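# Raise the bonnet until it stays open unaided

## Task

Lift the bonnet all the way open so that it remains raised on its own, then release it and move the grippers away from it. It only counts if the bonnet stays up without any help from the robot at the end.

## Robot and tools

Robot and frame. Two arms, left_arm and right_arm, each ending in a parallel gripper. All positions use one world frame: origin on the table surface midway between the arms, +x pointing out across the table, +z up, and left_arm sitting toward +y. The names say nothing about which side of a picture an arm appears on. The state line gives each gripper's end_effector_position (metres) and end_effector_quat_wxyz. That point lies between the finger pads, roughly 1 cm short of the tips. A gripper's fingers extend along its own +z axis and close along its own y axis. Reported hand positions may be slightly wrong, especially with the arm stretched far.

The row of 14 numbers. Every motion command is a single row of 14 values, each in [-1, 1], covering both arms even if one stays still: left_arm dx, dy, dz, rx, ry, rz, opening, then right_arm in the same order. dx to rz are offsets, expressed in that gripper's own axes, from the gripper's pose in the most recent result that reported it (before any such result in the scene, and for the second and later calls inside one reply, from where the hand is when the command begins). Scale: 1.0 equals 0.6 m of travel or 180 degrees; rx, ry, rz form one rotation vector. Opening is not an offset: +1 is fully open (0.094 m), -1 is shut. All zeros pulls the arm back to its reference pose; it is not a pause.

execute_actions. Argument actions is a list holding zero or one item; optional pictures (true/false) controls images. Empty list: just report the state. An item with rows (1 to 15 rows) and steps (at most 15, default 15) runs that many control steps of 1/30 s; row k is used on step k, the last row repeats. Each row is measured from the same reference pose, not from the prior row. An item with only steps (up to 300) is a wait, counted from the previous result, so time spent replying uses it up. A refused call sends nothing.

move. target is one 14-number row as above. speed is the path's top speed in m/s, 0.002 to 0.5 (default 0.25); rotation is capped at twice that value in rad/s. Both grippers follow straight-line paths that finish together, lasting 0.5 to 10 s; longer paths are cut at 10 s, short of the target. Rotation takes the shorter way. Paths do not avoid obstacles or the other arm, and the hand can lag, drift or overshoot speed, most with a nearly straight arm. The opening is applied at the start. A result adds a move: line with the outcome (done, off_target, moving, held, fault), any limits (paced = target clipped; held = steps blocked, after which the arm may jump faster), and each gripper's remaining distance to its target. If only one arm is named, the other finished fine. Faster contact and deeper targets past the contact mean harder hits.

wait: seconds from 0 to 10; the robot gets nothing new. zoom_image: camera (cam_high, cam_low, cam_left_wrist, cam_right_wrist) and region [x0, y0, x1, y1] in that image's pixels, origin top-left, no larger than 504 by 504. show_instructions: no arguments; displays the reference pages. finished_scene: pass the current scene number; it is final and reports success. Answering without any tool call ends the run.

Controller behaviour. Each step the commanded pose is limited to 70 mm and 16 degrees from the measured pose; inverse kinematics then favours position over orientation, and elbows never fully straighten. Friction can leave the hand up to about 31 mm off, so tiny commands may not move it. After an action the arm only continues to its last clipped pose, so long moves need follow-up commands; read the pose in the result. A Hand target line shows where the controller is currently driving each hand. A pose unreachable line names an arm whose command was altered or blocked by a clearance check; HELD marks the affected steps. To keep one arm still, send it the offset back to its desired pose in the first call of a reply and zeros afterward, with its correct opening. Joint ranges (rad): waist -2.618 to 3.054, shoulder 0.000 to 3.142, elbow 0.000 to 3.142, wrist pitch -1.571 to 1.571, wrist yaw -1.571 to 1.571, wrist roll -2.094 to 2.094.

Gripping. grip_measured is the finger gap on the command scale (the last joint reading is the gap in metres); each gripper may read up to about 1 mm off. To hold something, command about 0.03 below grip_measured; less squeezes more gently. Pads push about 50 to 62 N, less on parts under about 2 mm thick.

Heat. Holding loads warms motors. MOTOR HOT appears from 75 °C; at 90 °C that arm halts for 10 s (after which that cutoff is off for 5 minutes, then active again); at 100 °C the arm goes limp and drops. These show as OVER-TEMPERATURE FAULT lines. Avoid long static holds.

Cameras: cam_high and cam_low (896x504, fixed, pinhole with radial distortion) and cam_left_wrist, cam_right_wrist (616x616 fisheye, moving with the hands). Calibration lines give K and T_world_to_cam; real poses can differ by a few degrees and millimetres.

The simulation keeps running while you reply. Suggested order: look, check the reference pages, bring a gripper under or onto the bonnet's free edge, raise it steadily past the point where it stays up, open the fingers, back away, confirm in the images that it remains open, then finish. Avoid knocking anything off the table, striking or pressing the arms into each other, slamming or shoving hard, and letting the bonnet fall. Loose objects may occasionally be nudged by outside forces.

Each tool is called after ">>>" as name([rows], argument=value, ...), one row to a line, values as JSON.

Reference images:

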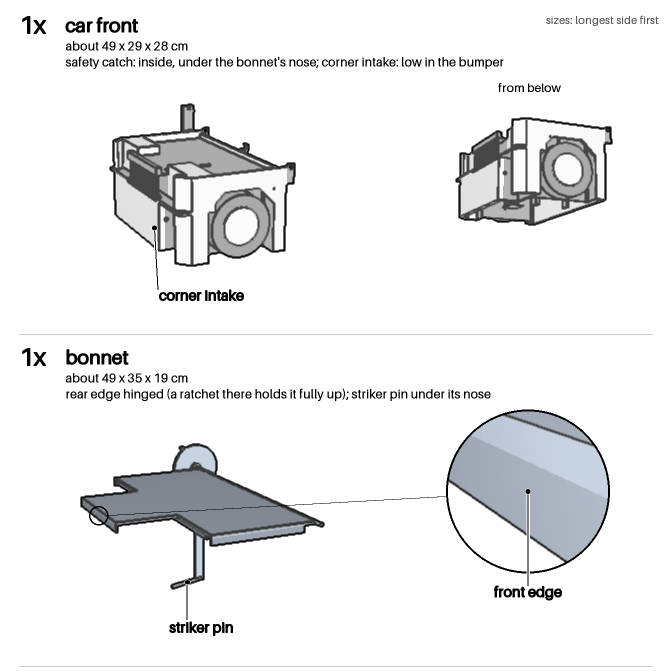

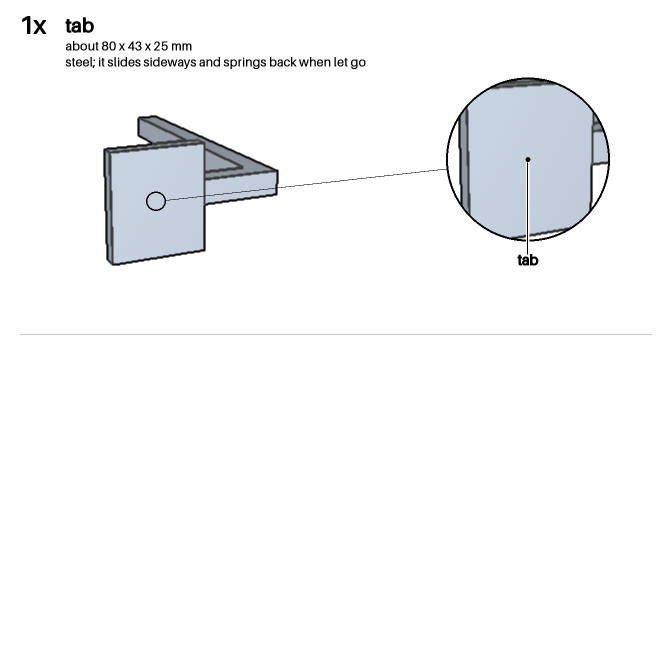

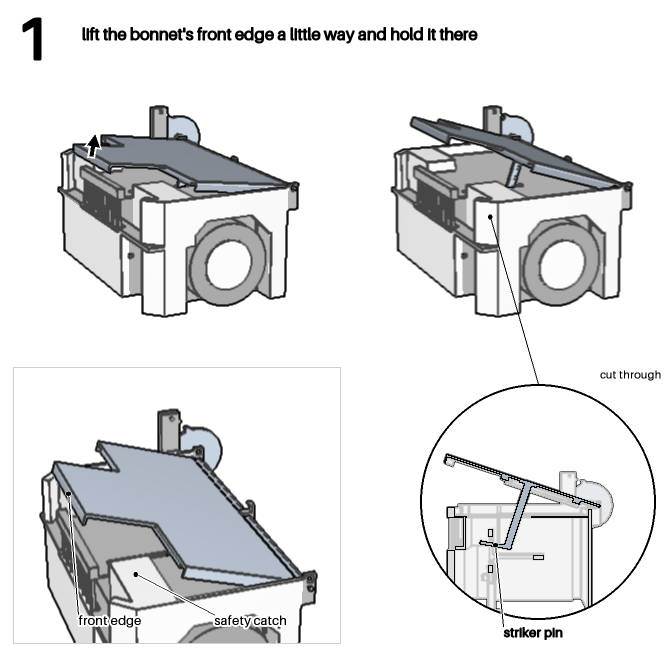

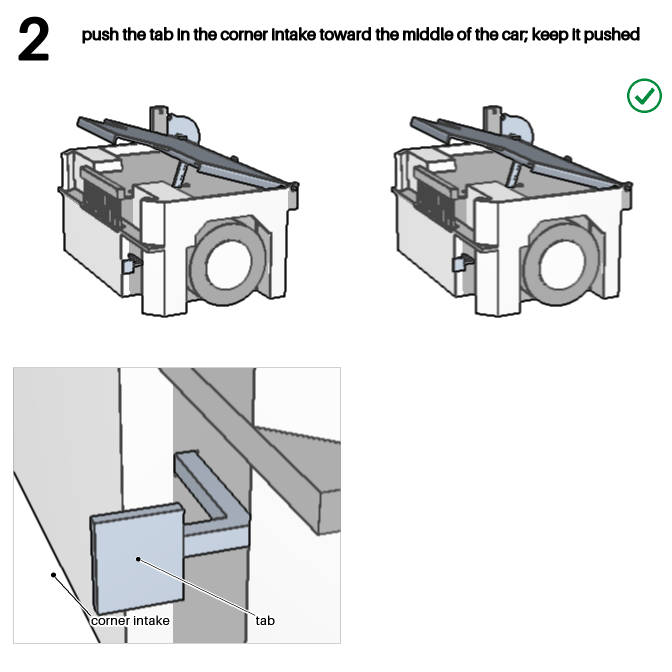

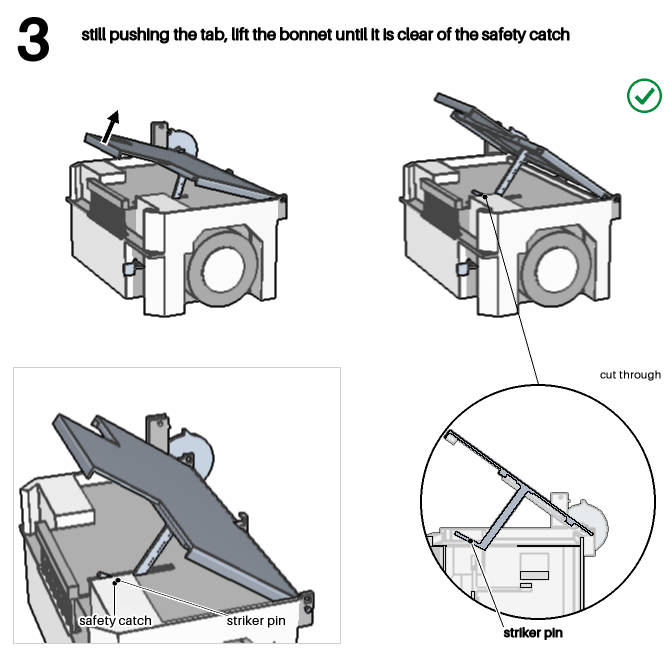

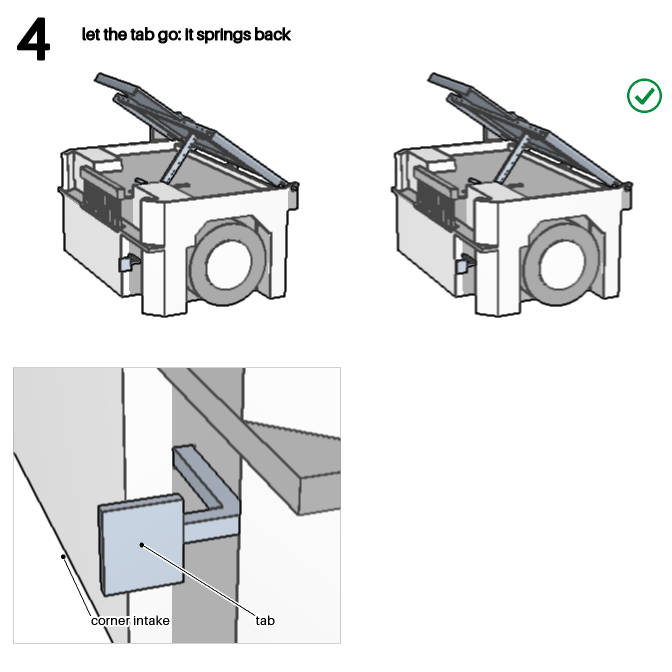

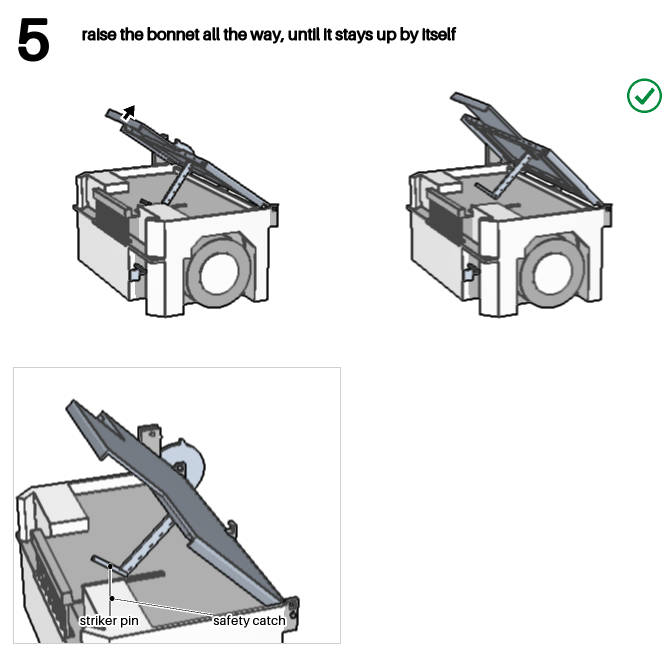

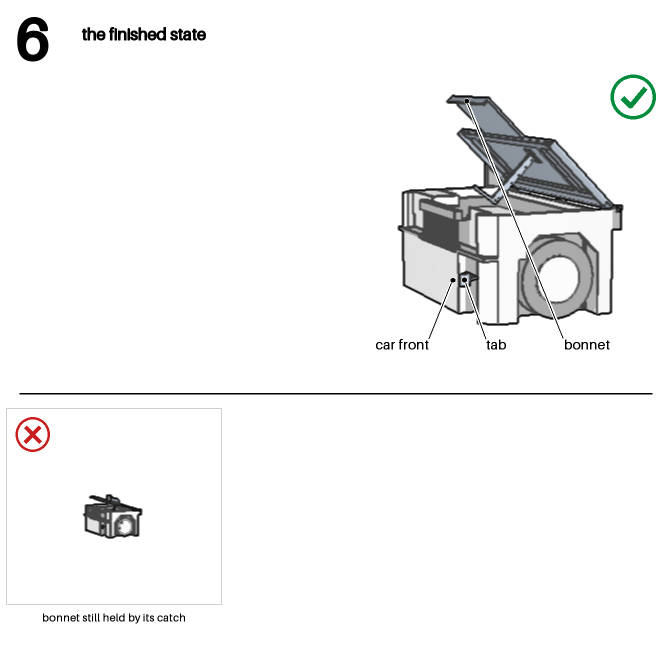

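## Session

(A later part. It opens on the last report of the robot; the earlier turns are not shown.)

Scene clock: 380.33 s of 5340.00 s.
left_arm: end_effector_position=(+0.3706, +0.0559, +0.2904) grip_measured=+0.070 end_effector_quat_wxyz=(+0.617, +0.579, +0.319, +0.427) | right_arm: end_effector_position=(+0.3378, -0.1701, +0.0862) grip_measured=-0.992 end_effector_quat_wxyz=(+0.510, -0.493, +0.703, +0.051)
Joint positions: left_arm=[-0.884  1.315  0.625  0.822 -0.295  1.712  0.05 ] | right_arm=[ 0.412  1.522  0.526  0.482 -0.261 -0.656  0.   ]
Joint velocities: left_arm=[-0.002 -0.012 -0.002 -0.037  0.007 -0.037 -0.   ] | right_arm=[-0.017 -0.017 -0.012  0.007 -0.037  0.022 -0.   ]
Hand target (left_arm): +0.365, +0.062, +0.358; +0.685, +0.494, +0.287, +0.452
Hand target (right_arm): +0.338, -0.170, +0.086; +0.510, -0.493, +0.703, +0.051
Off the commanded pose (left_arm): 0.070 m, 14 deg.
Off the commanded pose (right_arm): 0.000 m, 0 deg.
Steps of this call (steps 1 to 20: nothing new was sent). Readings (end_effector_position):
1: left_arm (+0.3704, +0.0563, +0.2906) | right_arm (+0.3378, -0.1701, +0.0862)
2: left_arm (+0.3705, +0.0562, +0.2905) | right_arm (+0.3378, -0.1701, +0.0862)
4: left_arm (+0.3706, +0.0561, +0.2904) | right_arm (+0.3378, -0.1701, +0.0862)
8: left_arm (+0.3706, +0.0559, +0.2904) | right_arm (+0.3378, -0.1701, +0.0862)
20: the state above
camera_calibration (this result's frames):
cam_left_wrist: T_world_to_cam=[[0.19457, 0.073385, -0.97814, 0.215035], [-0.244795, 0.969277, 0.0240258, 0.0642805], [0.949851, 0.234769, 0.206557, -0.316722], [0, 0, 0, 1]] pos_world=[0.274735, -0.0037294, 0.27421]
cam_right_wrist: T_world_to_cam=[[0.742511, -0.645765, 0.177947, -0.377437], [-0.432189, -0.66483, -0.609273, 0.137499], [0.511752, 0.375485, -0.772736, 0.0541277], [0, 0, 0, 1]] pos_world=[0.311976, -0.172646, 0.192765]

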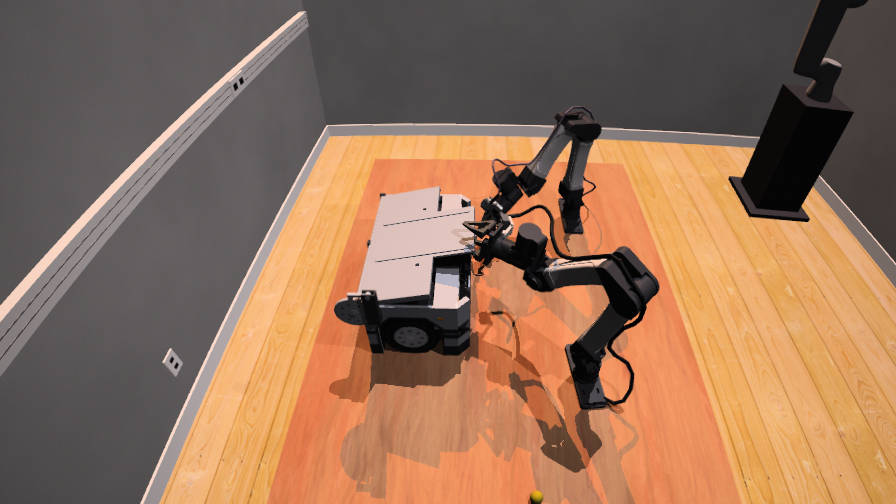

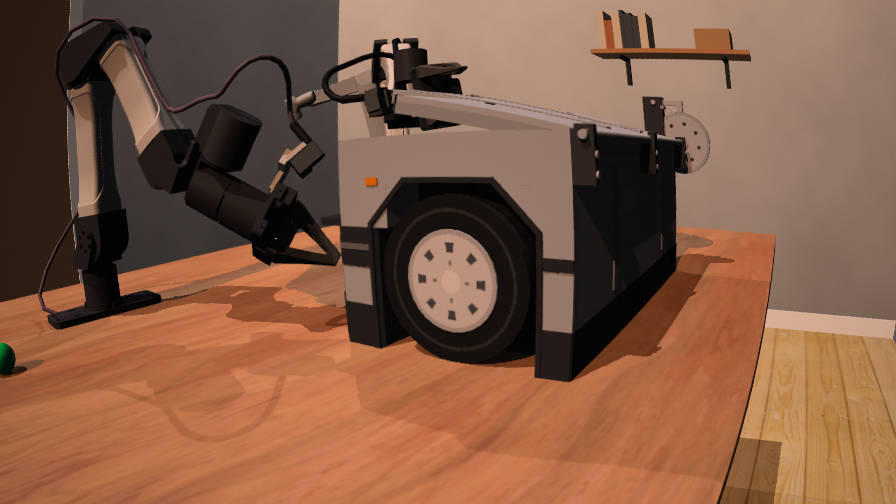

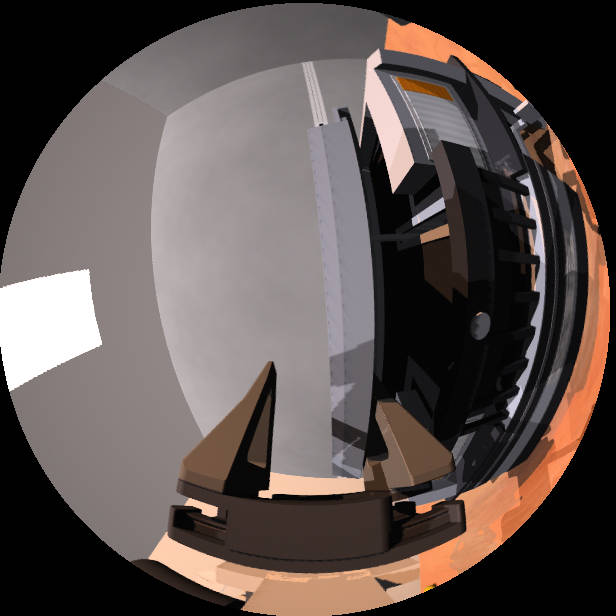

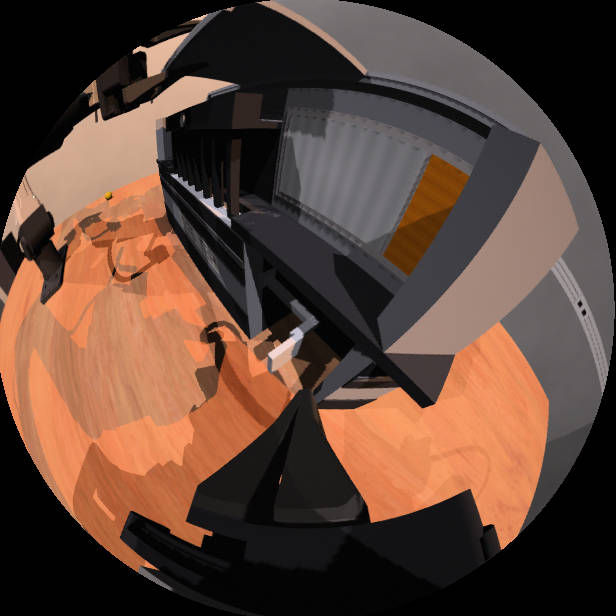

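>>> execute_actions([
  {"rows": [[0.018,0.112,0.005,-0.08,0,0,0.07, -0.004,0.001,0.005,0,0,0,-1],[0.018,0.112,0.005,-0.082,0,0,0.07, -0.007,0.002,0.009,0,0,0,-1],[0.018,0.112,0.005,-0.084,0,0,0.07, -0.01,0.003,0.013,0,0,0,-1],[0.018,0.112,0.005,-0.086,0,0,0.07, -0.013,0.004,0.016,0,0,0,-1],[0.018,0.112,0.005,-0.088,0,0,0.07, -0.016,0.006,0.019,0,0,0,-1],[0.018,0.112,0.005,-0.09,0,0,0.07, -0.019,0.008,0.022,0,0,0,-1],[0.018,0.112,0.005,-0.09,0,0,0.07, -0.022,0.01,0.024,0,0,0,-1],[0.018,0.112,0.005,-0.09,0,0,0.07, -0.025,0.012,0.026,0,0,0,-1],[0.018,0.112,0.005,-0.09,0,0,0.07, -0.028,0.013,0.029,0,0,0,-1],[0.018,0.112,0.005,-0.09,0,0,0.07, -0.031,0.015,0.031,0,0,0,-1],[0.018,0.112,0.005,-0.09,0,0,0.07, -0.033,0.016,0.033,0,0,0,-1],[0.018,0.112,0.005,-0.09,0,0,0.07, -0.035,0.017,0.035,0,0,0,-1],[0.018,0.112,0.005,-0.09,0,0,0.07, -0.037,0.018,0.037,0,0,0,-1],[0.018,0.112,0.005,-0.09,0,0,0.07, -0.039,0.019,0.039,0,0,0,-1],[0.018,0.112,0.005,-0.09,0,0,0.07, -0.0398,0.0197,0.0397,0,0,0,-1]], "steps": 15},
], pictures=false)

>>> execute_actions([
  {"steps": 20},
])

Scene clock: 424.50 s of 5340.00 s.
left_arm: end_effector_position=(+0.3700, +0.0556, +0.2908) grip_measured=+0.070 end_effector_quat_wxyz=(+0.622, +0.584, +0.289, +0.434) | right_arm: end_effector_position=(+0.3419, -0.1483, +0.0847) grip_measured=-0.992 end_effector_quat_wxyz=(+0.507, -0.491, +0.707, +0.042)
Joint positions: left_arm=[-0.861  1.324  0.605  0.875 -0.233  1.756  0.05 ] | right_arm=[ 0.492  1.574  0.575  0.486 -0.172 -0.62   0.   ]
Joint velocities: left_arm=[-0.002  0.022 -0.022  0.007  0.022 -0.037  0.   ] | right_arm=[ 0.095  0.1    0.081 -0.066  0.212  0.081  0.001]
Hand target (left_arm): +0.361, +0.066, +0.355; +0.687, +0.494, +0.258, +0.466
Hand target (right_arm): +0.344, -0.135, +0.088; +0.510, -0.493, +0.704, +0.052
Off the commanded pose (left_arm): 0.068 m, 15 deg.
Off the commanded pose (right_arm): 0.014 m, 1 deg.
Steps of this call (steps 1 to 90: nothing new was sent; then 40.67 s passed at rest; steps 91 to 105: all 15 steps of this action). Readings (end_effector_position):
91: left_arm (+0.3707, +0.0559, +0.2906) | right_arm (+0.3378, -0.1702, +0.0862)
92: left_arm (+0.3709, +0.0557, +0.2909) | right_arm (+0.3378, -0.1701, +0.0861)
94: left_arm (+0.3706, +0.0557, +0.2910) | right_arm (+0.3367, -0.1675, +0.0860)
98: left_arm (+0.3703, +0.0556, +0.2909) | right_arm (+0.3363, -0.1558, +0.0854)
105: the state above

Scene clock: 425.17 s of 5340.00 s.
left_arm: end_effector_position=(+0.3699, +0.0556, +0.2909) grip_measured=+0.070 end_effector_quat_wxyz=(+0.623, +0.583, +0.288, +0.434) | right_arm: end_effector_position=(+0.3437, -0.1484, +0.0841) grip_measured=-0.992 end_effector_quat_wxyz=(+0.506, -0.485, +0.712, +0.037)
Joint positions: left_arm=[-0.86   1.325  0.604  0.879 -0.232  1.757  0.05 ] | right_arm=[ 0.5    1.58   0.58   0.486 -0.148 -0.609  0.   ]
Joint velocities: left_arm=[ 0.002 -0.012  0.002 -0.095 -0.037  0.007  0.   ] | right_arm=[-0.032 -0.017 -0.002  0.066 -0.11  -0.037 -0.   ]
Hand target (left_arm): +0.361, +0.066, +0.355; +0.687, +0.494, +0.258, +0.466
Hand target (right_arm): +0.344, -0.135, +0.088; +0.510, -0.493, +0.704, +0.052
Off the commanded pose (left_arm): 0.068 m, 15 deg.
Off the commanded pose (right_arm): 0.014 m, 2 deg.
Steps of this call (steps 1 to 20: nothing new was sent). Readings (end_effector_position):
1: left_arm (+0.3699, +0.0555, +0.2909) | right_arm (+0.3427, -0.1482, +0.0844)
2: left_arm (+0.3699, +0.0555, +0.2909) | right_arm (+0.3432, -0.1483, +0.0842)
4: left_arm (+0.3699, +0.0556, +0.2910) | right_arm (+0.3436, -0.1482, +0.0843)
8: left_arm (+0.3699, +0.0556, +0.2909) | right_arm (+0.3436, -0.1483, +0.0841)
20: the state above
camera_calibration (this result's frames):
cam_left_wrist: T_world_to_cam=[[0.242612, 0.0943298, -0.965526, 0.193036], [-0.214209, 0.975905, 0.0415186, 0.0476971], [0.946179, 0.196751, 0.256973, -0.327321], [0, 0, 0, 1]] pos_world=[0.273089, -0.000356098, 0.268514]
cam_right_wrist: T_world_to_cam=[[0.720624, -0.667125, 0.1888, -0.363976], [-0.455159, -0.660616, -0.597007, 0.160754], [0.523003, 0.344283, -0.779703, 0.0333553], [0, 0, 0, 1]] pos_world=[0.318013, -0.148105, 0.190697]

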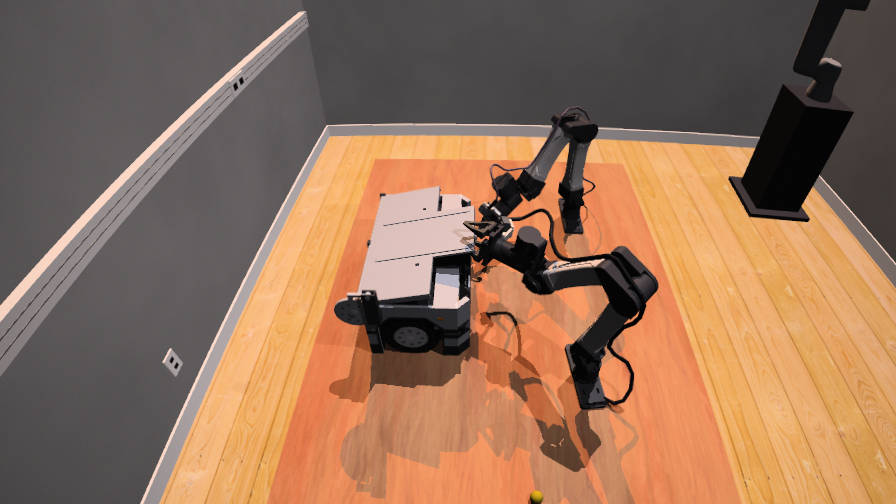

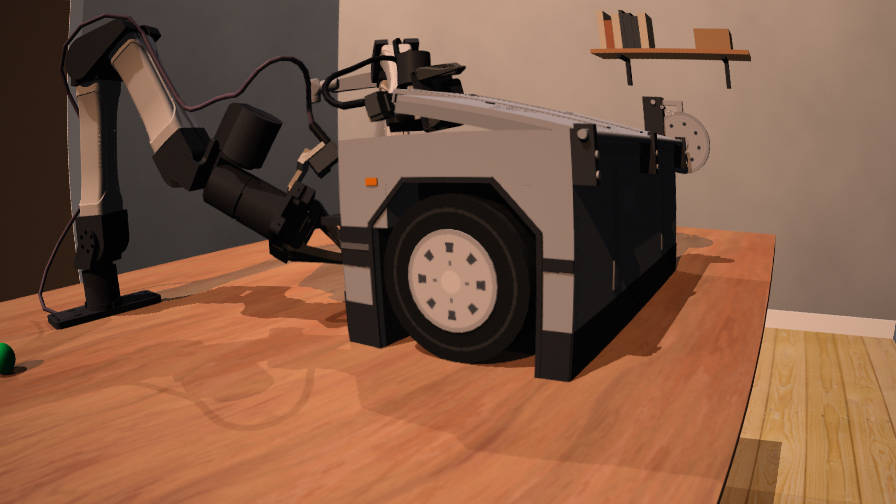

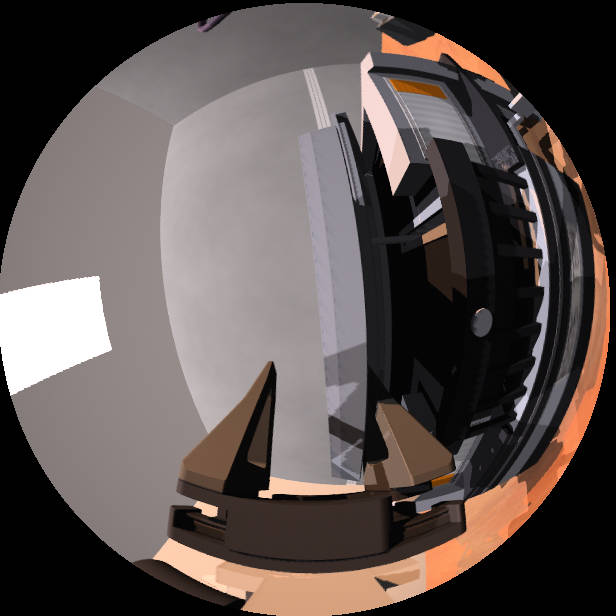

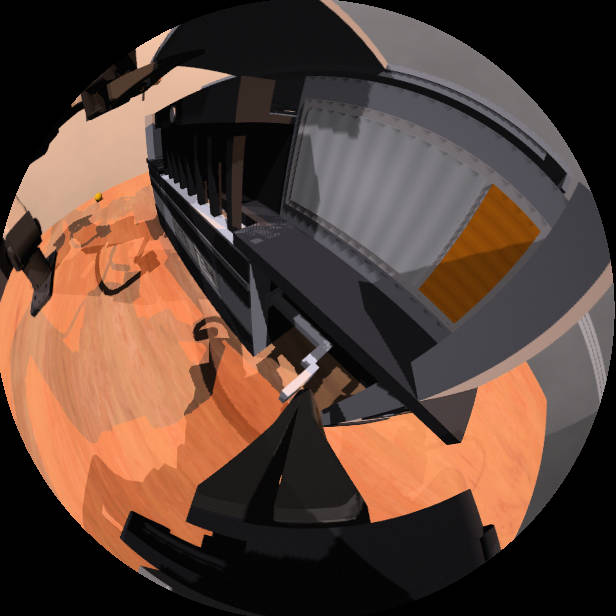

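>>> execute_actions([
  {"rows": [[0.018,0.105,0.008,-0.078,0.005,-0.01,0.07, -0.017,0.012,0.012,-0.008,-0.004,-0.005,-1],[0.018,0.102,0.009,-0.074,0.01,-0.018,0.07, -0.019,0.013,0.014,-0.009,-0.005,-0.006,-1],[0.018,0.099,0.01,-0.07,0.015,-0.026,0.07, -0.021,0.015,0.015,-0.01,-0.006,-0.007,-1],[0.018,0.096,0.011,-0.066,0.02,-0.033,0.07, -0.023,0.016,0.017,-0.011,-0.006,-0.007,-1],[0.018,0.093,0.012,-0.062,0.023,-0.038,0.07, -0.025,0.018,0.018,-0.012,-0.007,-0.008,-1],[0.018,0.091,0.012,-0.06,0.025,-0.0416,0.07, -0.027,0.019,0.02,-0.013,-0.008,-0.009,-1],[0.018,0.091,0.012,-0.06,0.025,-0.0416,0.07, -0.029,0.021,0.021,-0.014,-0.008,-0.009,-1],[0.018,0.091,0.012,-0.06,0.025,-0.0416,0.07, -0.031,0.022,0.023,-0.015,-0.009,-0.01,-1],[0.018,0.091,0.012,-0.06,0.025,-0.0416,0.07, -0.033,0.024,0.024,-0.016,-0.009,-0.01,-1],[0.018,0.091,0.012,-0.06,0.025,-0.0416,0.07, -0.035,0.025,0.026,-0.017,-0.01,-0.011,-1],[0.018,0.091,0.012,-0.06,0.025,-0.0416,0.07, -0.037,0.026,0.027,-0.018,-0.01,-0.012,-1],[0.018,0.091,0.012,-0.06,0.025,-0.0416,0.07, -0.039,0.028,0.029,-0.02,-0.011,-0.013,-1],[0.018,0.091,0.012,-0.06,0.025,-0.0416,0.07, -0.0407,0.0292,0.03,-0.021,-0.012,-0.0134,-1]], "steps": 15},
], pictures=false)

>>> execute_actions([
  {"steps": 20},
])

Scene clock: 444.37 s of 5340.00 s.
left_arm: end_effector_position=(+0.3706, +0.0565, +0.2869) grip_measured=+0.070 end_effector_quat_wxyz=(+0.628, +0.570, +0.323, +0.420) | right_arm: end_effector_position=(+0.3485, -0.1398, +0.0813) grip_measured=-0.992 end_effector_quat_wxyz=(+0.498, -0.490, +0.715, +0.025)
Joint positions: left_arm=[-0.88   1.333  0.604  0.877 -0.289  1.687  0.05 ] | right_arm=[ 0.53   1.613  0.622  0.461 -0.103 -0.612  0.   ]
Joint velocities: left_arm=[-0.017 -0.017  0.007 -0.022 -0.007 -0.022  0.   ] | right_arm=[ 0.022  0.046  0.037 -0.081  0.007 -0.066  0.   ]
Hand target (left_arm): +0.365, +0.062, +0.344; +0.688, +0.489, +0.309, +0.437
Hand target (right_arm): +0.342, -0.115, +0.086; +0.504, -0.516, +0.691, +0.058
Off the commanded pose (left_arm): 0.060 m, 12 deg.
Off the commanded pose (right_arm): 0.027 m, 6 deg.
Steps of this call (steps 1 to 90: nothing new was sent; then 15.70 s passed at rest; steps 91 to 105: all 15 steps of this action). Readings (end_effector_position):
91: left_arm (+0.3699, +0.0554, +0.2909) | right_arm (+0.3436, -0.1483, +0.0839)
92: left_arm (+0.3699, +0.0555, +0.2909) | right_arm (+0.3435, -0.1480, +0.0838)
94: left_arm (+0.3701, +0.0558, +0.2908) | right_arm (+0.3439, -0.1471, +0.0840)
98: left_arm (+0.3703, +0.0562, +0.2888) | right_arm (+0.3460, -0.1441, +0.0829)
105: the state above

Scene clock: 445.03 s of 5340.00 s.
left_arm: end_effector_position=(+0.3706, +0.0565, +0.2867) grip_measured=+0.070 end_effector_quat_wxyz=(+0.629, +0.569, +0.325, +0.419) | right_arm: end_effector_position=(+0.3489, -0.1398, +0.0810) grip_measured=-0.992 end_effector_quat_wxyz=(+0.497, -0.491, +0.715, +0.024)
Joint positions: left_arm=[-0.881  1.333  0.604  0.877 -0.292  1.682  0.05 ] | right_arm=[ 0.53   1.615  0.624  0.458 -0.101 -0.613  0.   ]
Joint velocities: left_arm=[-0.012  0.002  0.017  0.022 -0.022  0.022 -0.001] | right_arm=[ 0.022 -0.007 -0.002 -0.095 -0.051 -0.007 -0.001]
Hand target (left_arm): +0.365, +0.062, +0.344; +0.689, +0.489, +0.309, +0.437
Hand target (right_arm): +0.342, -0.115, +0.086; +0.504, -0.515, +0.691, +0.058
Off the commanded pose (left_arm): 0.060 m, 12 deg.
Off the commanded pose (right_arm): 0.027 m, 6 deg.
Steps of this call (steps 1 to 20: nothing new was sent). Readings (end_effector_position):
1: left_arm (+0.3706, +0.0565, +0.2869) | right_arm (+0.3488, -0.1398, +0.0811)
2: left_arm (+0.3705, +0.0565, +0.2869) | right_arm (+0.3488, -0.1399, +0.0809)
4: left_arm (+0.3705, +0.0564, +0.2867) | right_arm (+0.3488, -0.1399, +0.0809)
8: left_arm (+0.3706, +0.0565, +0.2867) | right_arm (+0.3489, -0.1398, +0.0810)
20: the state above
camera_calibration (this result's frames):
cam_left_wrist: T_world_to_cam=[[0.194022, 0.0362126, -0.980329, 0.214294], [-0.240279, 0.970633, -0.0117004, 0.0723166], [0.951116, 0.237822, 0.197026, -0.314048], [0, 0, 0, 1]] pos_world=[0.274494, -0.00326562, 0.2728]
cam_right_wrist: T_world_to_cam=[[0.716108, -0.666107, 0.208543, -0.361313], [-0.461856, -0.676216, -0.573952, 0.165195], [0.523334, 0.314695, -0.79189, 0.0220252], [0, 0, 0, 1]] pos_world=[0.323509, -0.135897, 0.187605]

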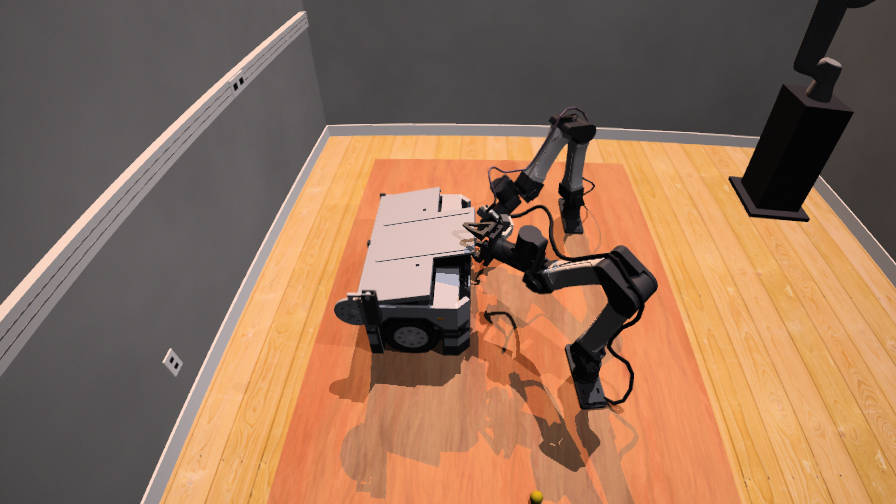

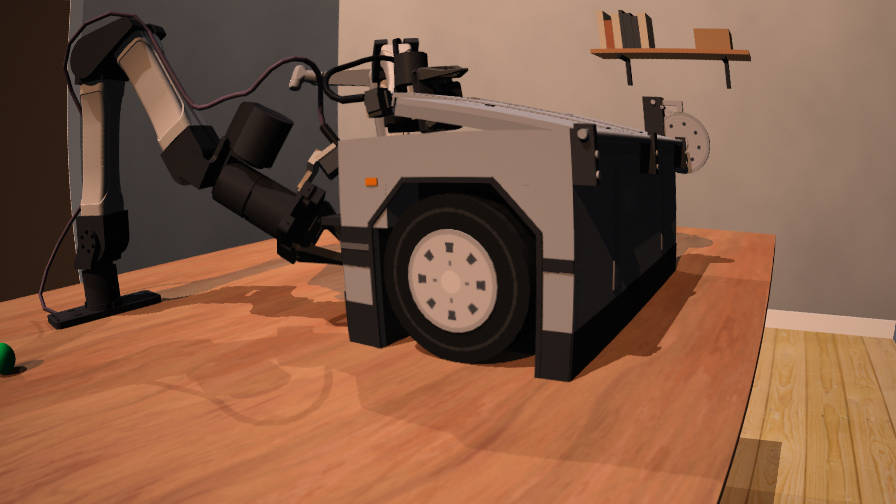

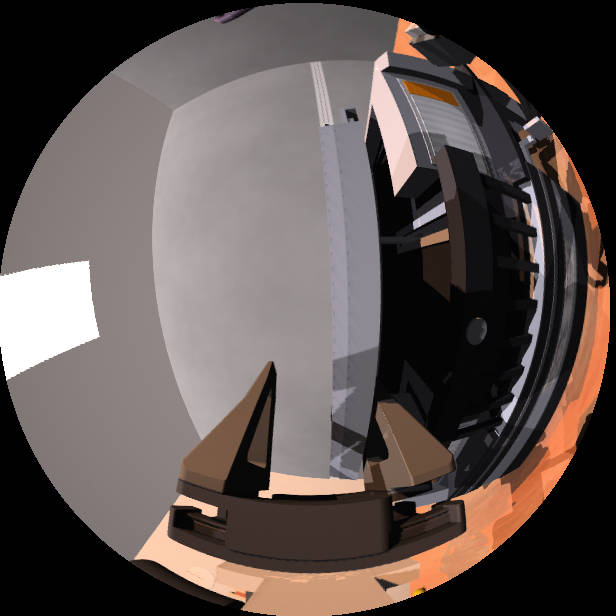

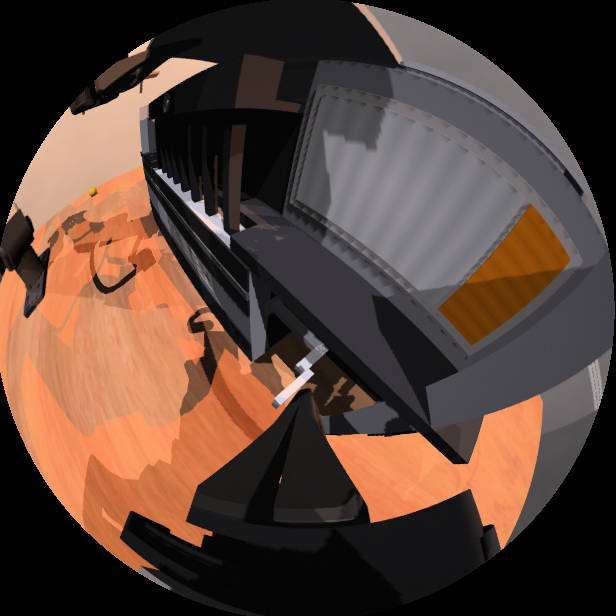

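>>> execute_actions([
  {"rows": [[0.0105,0.0958,0.0012,-0.0618,0.0091,-0.0195,0.07, -0.036,0.028,0.0105,-0.026,-0.016,-0.018,-1],[0.0105,0.0958,0.0012,-0.0618,0.0091,-0.0195,0.07, -0.038,0.03,0.0113,-0.027,-0.017,-0.019,-1],[0.0105,0.0958,0.0012,-0.0618,0.0091,-0.0195,0.07, -0.04,0.032,0.012,-0.028,-0.017,-0.02,-1],[0.0105,0.0958,0.0012,-0.0618,0.0091,-0.0195,0.07, -0.042,0.0335,0.013,-0.03,-0.018,-0.021,-1],[0.0105,0.0958,0.0012,-0.0618,0.0091,-0.0195,0.07, -0.044,0.035,0.0138,-0.031,-0.019,-0.022,-1],[0.0105,0.0958,0.0012,-0.0618,0.0091,-0.0195,0.07, -0.046,0.037,0.0146,-0.032,-0.02,-0.023,-1],[0.0105,0.0958,0.0012,-0.0618,0.0091,-0.0195,0.07, -0.048,0.039,0.0154,-0.034,-0.021,-0.024,-1],[0.0105,0.0958,0.0012,-0.0618,0.0091,-0.0195,0.07, -0.05,0.0405,0.0162,-0.035,-0.022,-0.025,-1],[0.0105,0.0958,0.0012,-0.0618,0.0091,-0.0195,0.07, -0.052,0.042,0.017,-0.036,-0.022,-0.025,-1],[0.0105,0.0958,0.0012,-0.0618,0.0091,-0.0195,0.07, -0.054,0.044,0.0178,-0.038,-0.023,-0.026,-1],[0.0105,0.0958,0.0012,-0.0618,0.0091,-0.0195,0.07, -0.056,0.0455,0.0186,-0.039,-0.024,-0.027,-1],[0.0105,0.0958,0.0012,-0.0618,0.0091,-0.0195,0.07, -0.058,0.047,0.0193,-0.04,-0.025,-0.028,-1],[0.0105,0.0958,0.0012,-0.0618,0.0091,-0.0195,0.07, -0.059,0.048,0.0197,-0.0408,-0.0252,-0.028,-1]], "steps": 15},
], pictures=false)

>>> execute_actions([
  {"steps": 20},
])

Scene clock: 463.87 s of 5340.00 s.
left_arm: end_effector_position=(+0.3706, +0.0566, +0.2866) grip_measured=+0.070 end_effector_quat_wxyz=(+0.629, +0.568, +0.326, +0.418) | right_arm: end_effector_position=(+0.3501, -0.1384, +0.0801) grip_measured=-0.993 end_effector_quat_wxyz=(+0.482, -0.510, +0.713, +0.003)
Joint positions: left_arm=[-0.881  1.333  0.604  0.877 -0.293  1.679  0.05 ] | right_arm=[ 0.545  1.615  0.66   0.387 -0.068 -0.658  0.   ]
Joint velocities: left_arm=[ 0.007 -0.017 -0.012  0.007 -0.037 -0.081  0.   ] | right_arm=[ 0.012  0.002  0.032 -0.051 -0.022 -0.007  0.001]
Hand target (left_arm): +0.362, +0.065, +0.342; +0.687, +0.492, +0.311, +0.435
Hand target (right_arm): +0.334, -0.098, +0.089; +0.493, -0.550, +0.671, +0.065
Off the commanded pose (left_arm): 0.058 m, 12 deg.
Off the commanded pose (right_arm): 0.046 m, 10 deg.
Steps of this call (steps 1 to 90: nothing new was sent; then 15.33 s passed at rest; steps 91 to 105: all 15 steps of this action). Readings (end_effector_position):
91: left_arm (+0.3706, +0.0565, +0.2866) | right_arm (+0.3489, -0.1399, +0.0807)
92: left_arm (+0.3706, +0.0566, +0.2866) | right_arm (+0.3490, -0.1394, +0.0808)
94: left_arm (+0.3706, +0.0566, +0.2866) | right_arm (+0.3493, -0.1391, +0.0806)
98: left_arm (+0.3706, +0.0566, +0.2866) | right_arm (+0.3496, -0.1389, +0.0803)
105: the state above

Scene clock: 464.53 s of 5340.00 s.
left_arm: end_effector_position=(+0.3706, +0.0566, +0.2866) grip_measured=+0.070 end_effector_quat_wxyz=(+0.629, +0.568, +0.326, +0.418) | right_arm: end_effector_position=(+0.3501, -0.1384, +0.0799) grip_measured=-0.993 end_effector_quat_wxyz=(+0.480, -0.512, +0.713, +0.001)
Joint positions: left_arm=[-0.881  1.333  0.604  0.877 -0.293  1.679  0.05 ] | right_arm=[ 0.546  1.615  0.662  0.382 -0.065 -0.662  0.   ]
Joint velocities: left_arm=[-0.002 -0.002  0.012  0.051 -0.022 -0.022 -0.001] | right_arm=[ 0.007 -0.007  0.007  0.11  -0.051 -0.022  0.   ]
Hand target (left_arm): +0.362, +0.065, +0.342; +0.687, +0.492, +0.311, +0.435
Hand target (right_arm): +0.334, -0.098, +0.089; +0.493, -0.550, +0.671, +0.065
Off the commanded pose (left_arm): 0.058 m, 12 deg.
Off the commanded pose (right_arm): 0.046 m, 10 deg.
Steps of this call (steps 1 to 20: nothing new was sent). Readings (end_effector_position):
1: left_arm (+0.3706, +0.0566, +0.2866) | right_arm (+0.3501, -0.1383, +0.0801)
2: left_arm (+0.3706, +0.0566, +0.2866) | right_arm (+0.3500, -0.1383, +0.0800)
4: left_arm (+0.3706, +0.0566, +0.2866) | right_arm (+0.3501, -0.1383, +0.0800)
8: left_arm (+0.3706, +0.0566, +0.2866) | right_arm (+0.3501, -0.1384, +0.0800)
20: the state above
camera_calibration (this result's frames):
cam_left_wrist: T_world_to_cam=[[0.192392, 0.0337691, -0.980737, 0.215054], [-0.240248, 0.970615, -0.0137091, 0.0728428], [0.951455, 0.238258, 0.194851, -0.313605], [0, 0, 0, 1]] pos_world=[0.274507, -0.00324551, 0.273016]
cam_right_wrist: T_world_to_cam=[[0.722412, -0.642552, 0.255436, -0.363701], [-0.453606, -0.719203, -0.526297, 0.153426], [0.521884, 0.264336, -0.811026, 0.0151704], [0, 0, 0, 1]] pos_world=[0.32442, -0.127363, 0.185954]

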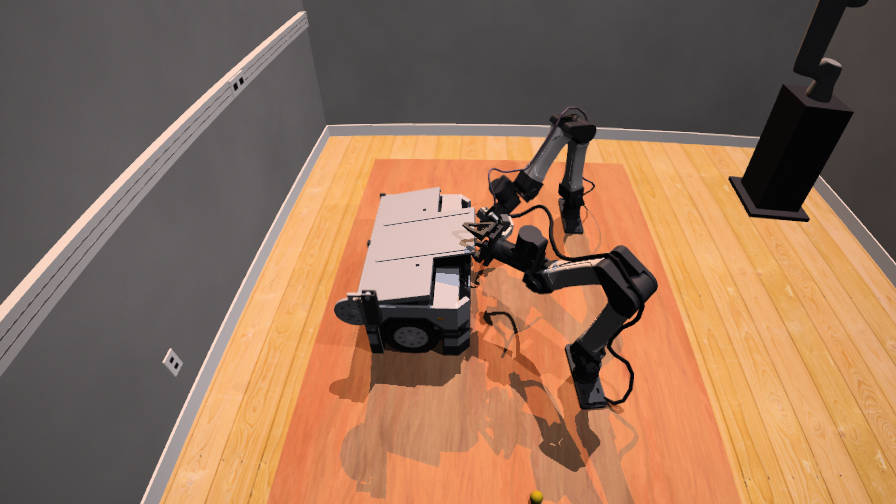

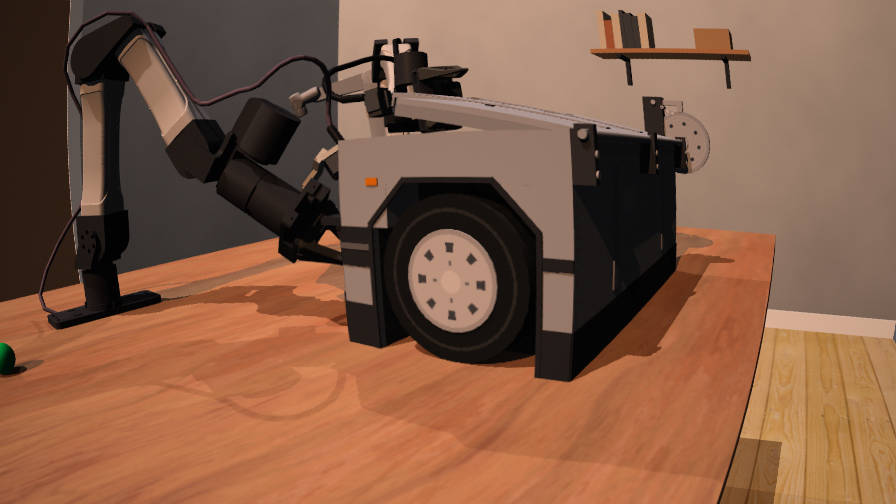

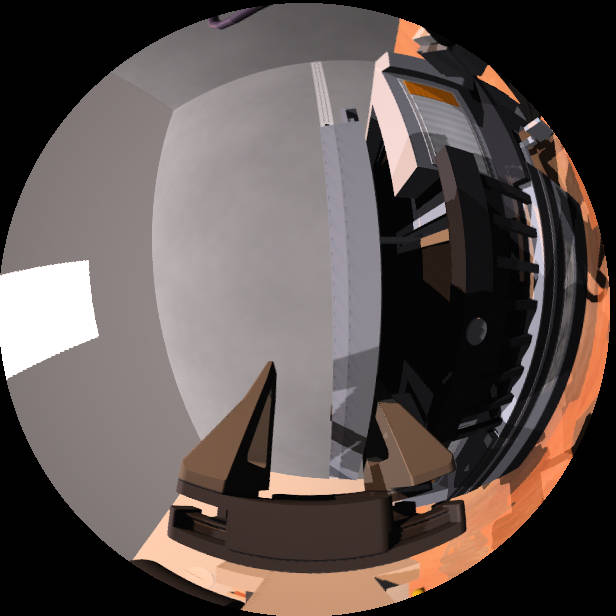

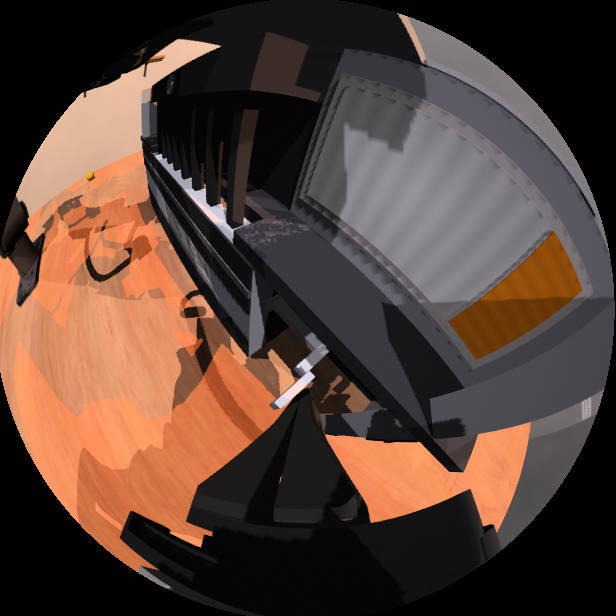

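>>> execute_actions([
  {"rows": [[0.012,0.089,-0.006,-0.057,0.008,-0.02,0.07, -0.053,0.04,0.004,-0.042,-0.021,-0.017,-1],[0.011,0.085,-0.006,-0.054,0.008,-0.02,0.07, -0.048,0.036,0.001,-0.04,-0.022,-0.014,-1],[0.011,0.081,-0.005,-0.051,0.007,-0.02,0.07, -0.043,0.033,-0.002,-0.037,-0.023,-0.012,-1],[0.01,0.077,-0.005,-0.048,0.006,-0.02,0.07, -0.038,0.029,-0.004,-0.035,-0.023,-0.009,-1],[0.01,0.073,-0.005,-0.045,0.006,-0.02,0.07, -0.033,0.025,-0.007,-0.032,-0.024,-0.006,-1],[0.009,0.069,-0.005,-0.042,0.005,-0.02,0.07, -0.028,0.022,-0.01,-0.03,-0.025,-0.004,-1],[0.009,0.065,-0.004,-0.039,0.005,-0.02,0.07, -0.022,0.018,-0.013,-0.027,-0.026,-0.001,-1],[0.008,0.061,-0.004,-0.036,0.004,-0.02,0.07, -0.017,0.014,-0.015,-0.025,-0.027,0.002,-1],[0.008,0.057,-0.004,-0.034,0.003,-0.02,0.07, -0.012,0.011,-0.018,-0.022,-0.028,0.004,-1],[0.007,0.053,-0.004,-0.032,0.003,-0.02,0.07, -0.007,0.007,-0.021,-0.02,-0.029,0.007,-1],[0.007,0.049,-0.004,-0.03,0.002,-0.02,0.07, -0.002,0.003,-0.023,-0.017,-0.03,0.01,-1],[0.006,0.045,-0.003,-0.028,0.002,-0.02,0.07, 0.003,-0.001,-0.026,-0.015,-0.03,0.013,-1],[0.006,0.041,-0.003,-0.025,0.001,-0.02,0.07, 0.008,-0.004,-0.029,-0.012,-0.031,0.015,-1],[0.005,0.038,-0.003,-0.022,0,-0.02,0.07, 0.014,-0.008,-0.032,-0.01,-0.032,0.018,-1],[0.005,0.035,-0.003,-0.02,0,-0.02,0.07, 0.0187,-0.0118,-0.0343,-0.0071,-0.033,0.0206,-1]], "steps": 15},
], pictures=false)

>>> execute_actions([
  {"steps": 15},
], pictures=false)

Scene clock: 538.83 s of 5340.00 s.
left_arm: end_effector_position=(+0.3713, +0.0552, +0.2697) grip_measured=+0.070 end_effector_quat_wxyz=(+0.615, +0.588, +0.341, +0.401) | right_arm: end_effector_position=(+0.3457, -0.1545, +0.0864) grip_measured=-0.993 end_effector_quat_wxyz=(+0.494, -0.504, +0.708, +0.030)
Joint positions: left_arm=[-0.881  1.333  0.599  0.815 -0.289  1.646  0.05 ] | right_arm=[ 0.474  1.56   0.606  0.409 -0.174 -0.663  0.   ]
Joint velocities: left_arm=[-0.002 -0.022  0.007 -0.11   0.037 -0.066 -0.   ] | right_arm=[-0.305 -0.164 -0.349  0.462 -0.403  0.066  0.   ]
Hand target (left_arm): +0.366, +0.061, +0.306; +0.658, +0.539, +0.331, +0.408
Hand target (right_arm): +0.341, -0.160, +0.087; +0.508, -0.495, +0.704, +0.048
Off the commanded pose (left_arm): 0.038 m, 8 deg.
Off the commanded pose (right_arm): 0.007 m, 3 deg.
Steps of this call (steps 1 to 90: nothing new was sent; then 70.80 s passed at rest; steps 91 to 105: all 15 steps of this action). Readings (end_effector_position):
91: left_arm (+0.3707, +0.0566, +0.2865) | right_arm (+0.3500, -0.1386, +0.0793)
92: left_arm (+0.3707, +0.0566, +0.2863) | right_arm (+0.3501, -0.1386, +0.0790)
94: left_arm (+0.3707, +0.0566, +0.2860) | right_arm (+0.3496, -0.1390, +0.0788)
98: left_arm (+0.3710, +0.0564, +0.2833) | right_arm (+0.3497, -0.1423, +0.0800)
105: the state above

Scene clock: 539.33 s of 5340.00 s.
left_arm: end_effector_position=(+0.3713, +0.0551, +0.2685) grip_measured=+0.070 end_effector_quat_wxyz=(+0.615, +0.588, +0.343, +0.398) | right_arm: end_effector_position=(+0.3465, -0.1559, +0.0931) grip_measured=-0.993 end_effector_quat_wxyz=(+0.513, -0.496, +0.699, +0.043)
Joint positions: left_arm=[-0.881  1.333  0.599  0.81  -0.289  1.638  0.05 ] | right_arm=[ 0.452  1.553  0.584  0.467 -0.219 -0.652  0.   ]
Joint velocities: left_arm=[-0.012  0.007  0.002 -0.066 -0.022 -0.066 -0.001] | right_arm=[ 0.007  0.002 -0.012 -0.051  0.007 -0.007 -0.002]
Hand target (left_arm): +0.366, +0.061, +0.307; +0.659, +0.539, +0.331, +0.408
Hand target (right_arm): +0.341, -0.160, +0.087; +0.508, -0.495, +0.704, +0.048
Off the commanded pose (left_arm): 0.039 m, 8 deg.
Off the commanded pose (right_arm): 0.009 m, 1 deg.
Steps of this call (steps 1 to 15: nothing new was sent). Readings (end_effector_position):
1: left_arm (+0.3713, +0.0551, +0.2687) | right_arm (+0.3458, -0.1570, +0.0873)
2: left_arm (+0.3713, +0.0551, +0.2685) | right_arm (+0.3459, -0.1590, +0.0873)
4: left_arm (+0.3713, +0.0551, +0.2685) | right_arm (+0.3461, -0.1598, +0.0879)
8: left_arm (+0.3713, +0.0551, +0.2685) | right_arm (+0.3463, -0.1573, +0.0911)
15: the state above


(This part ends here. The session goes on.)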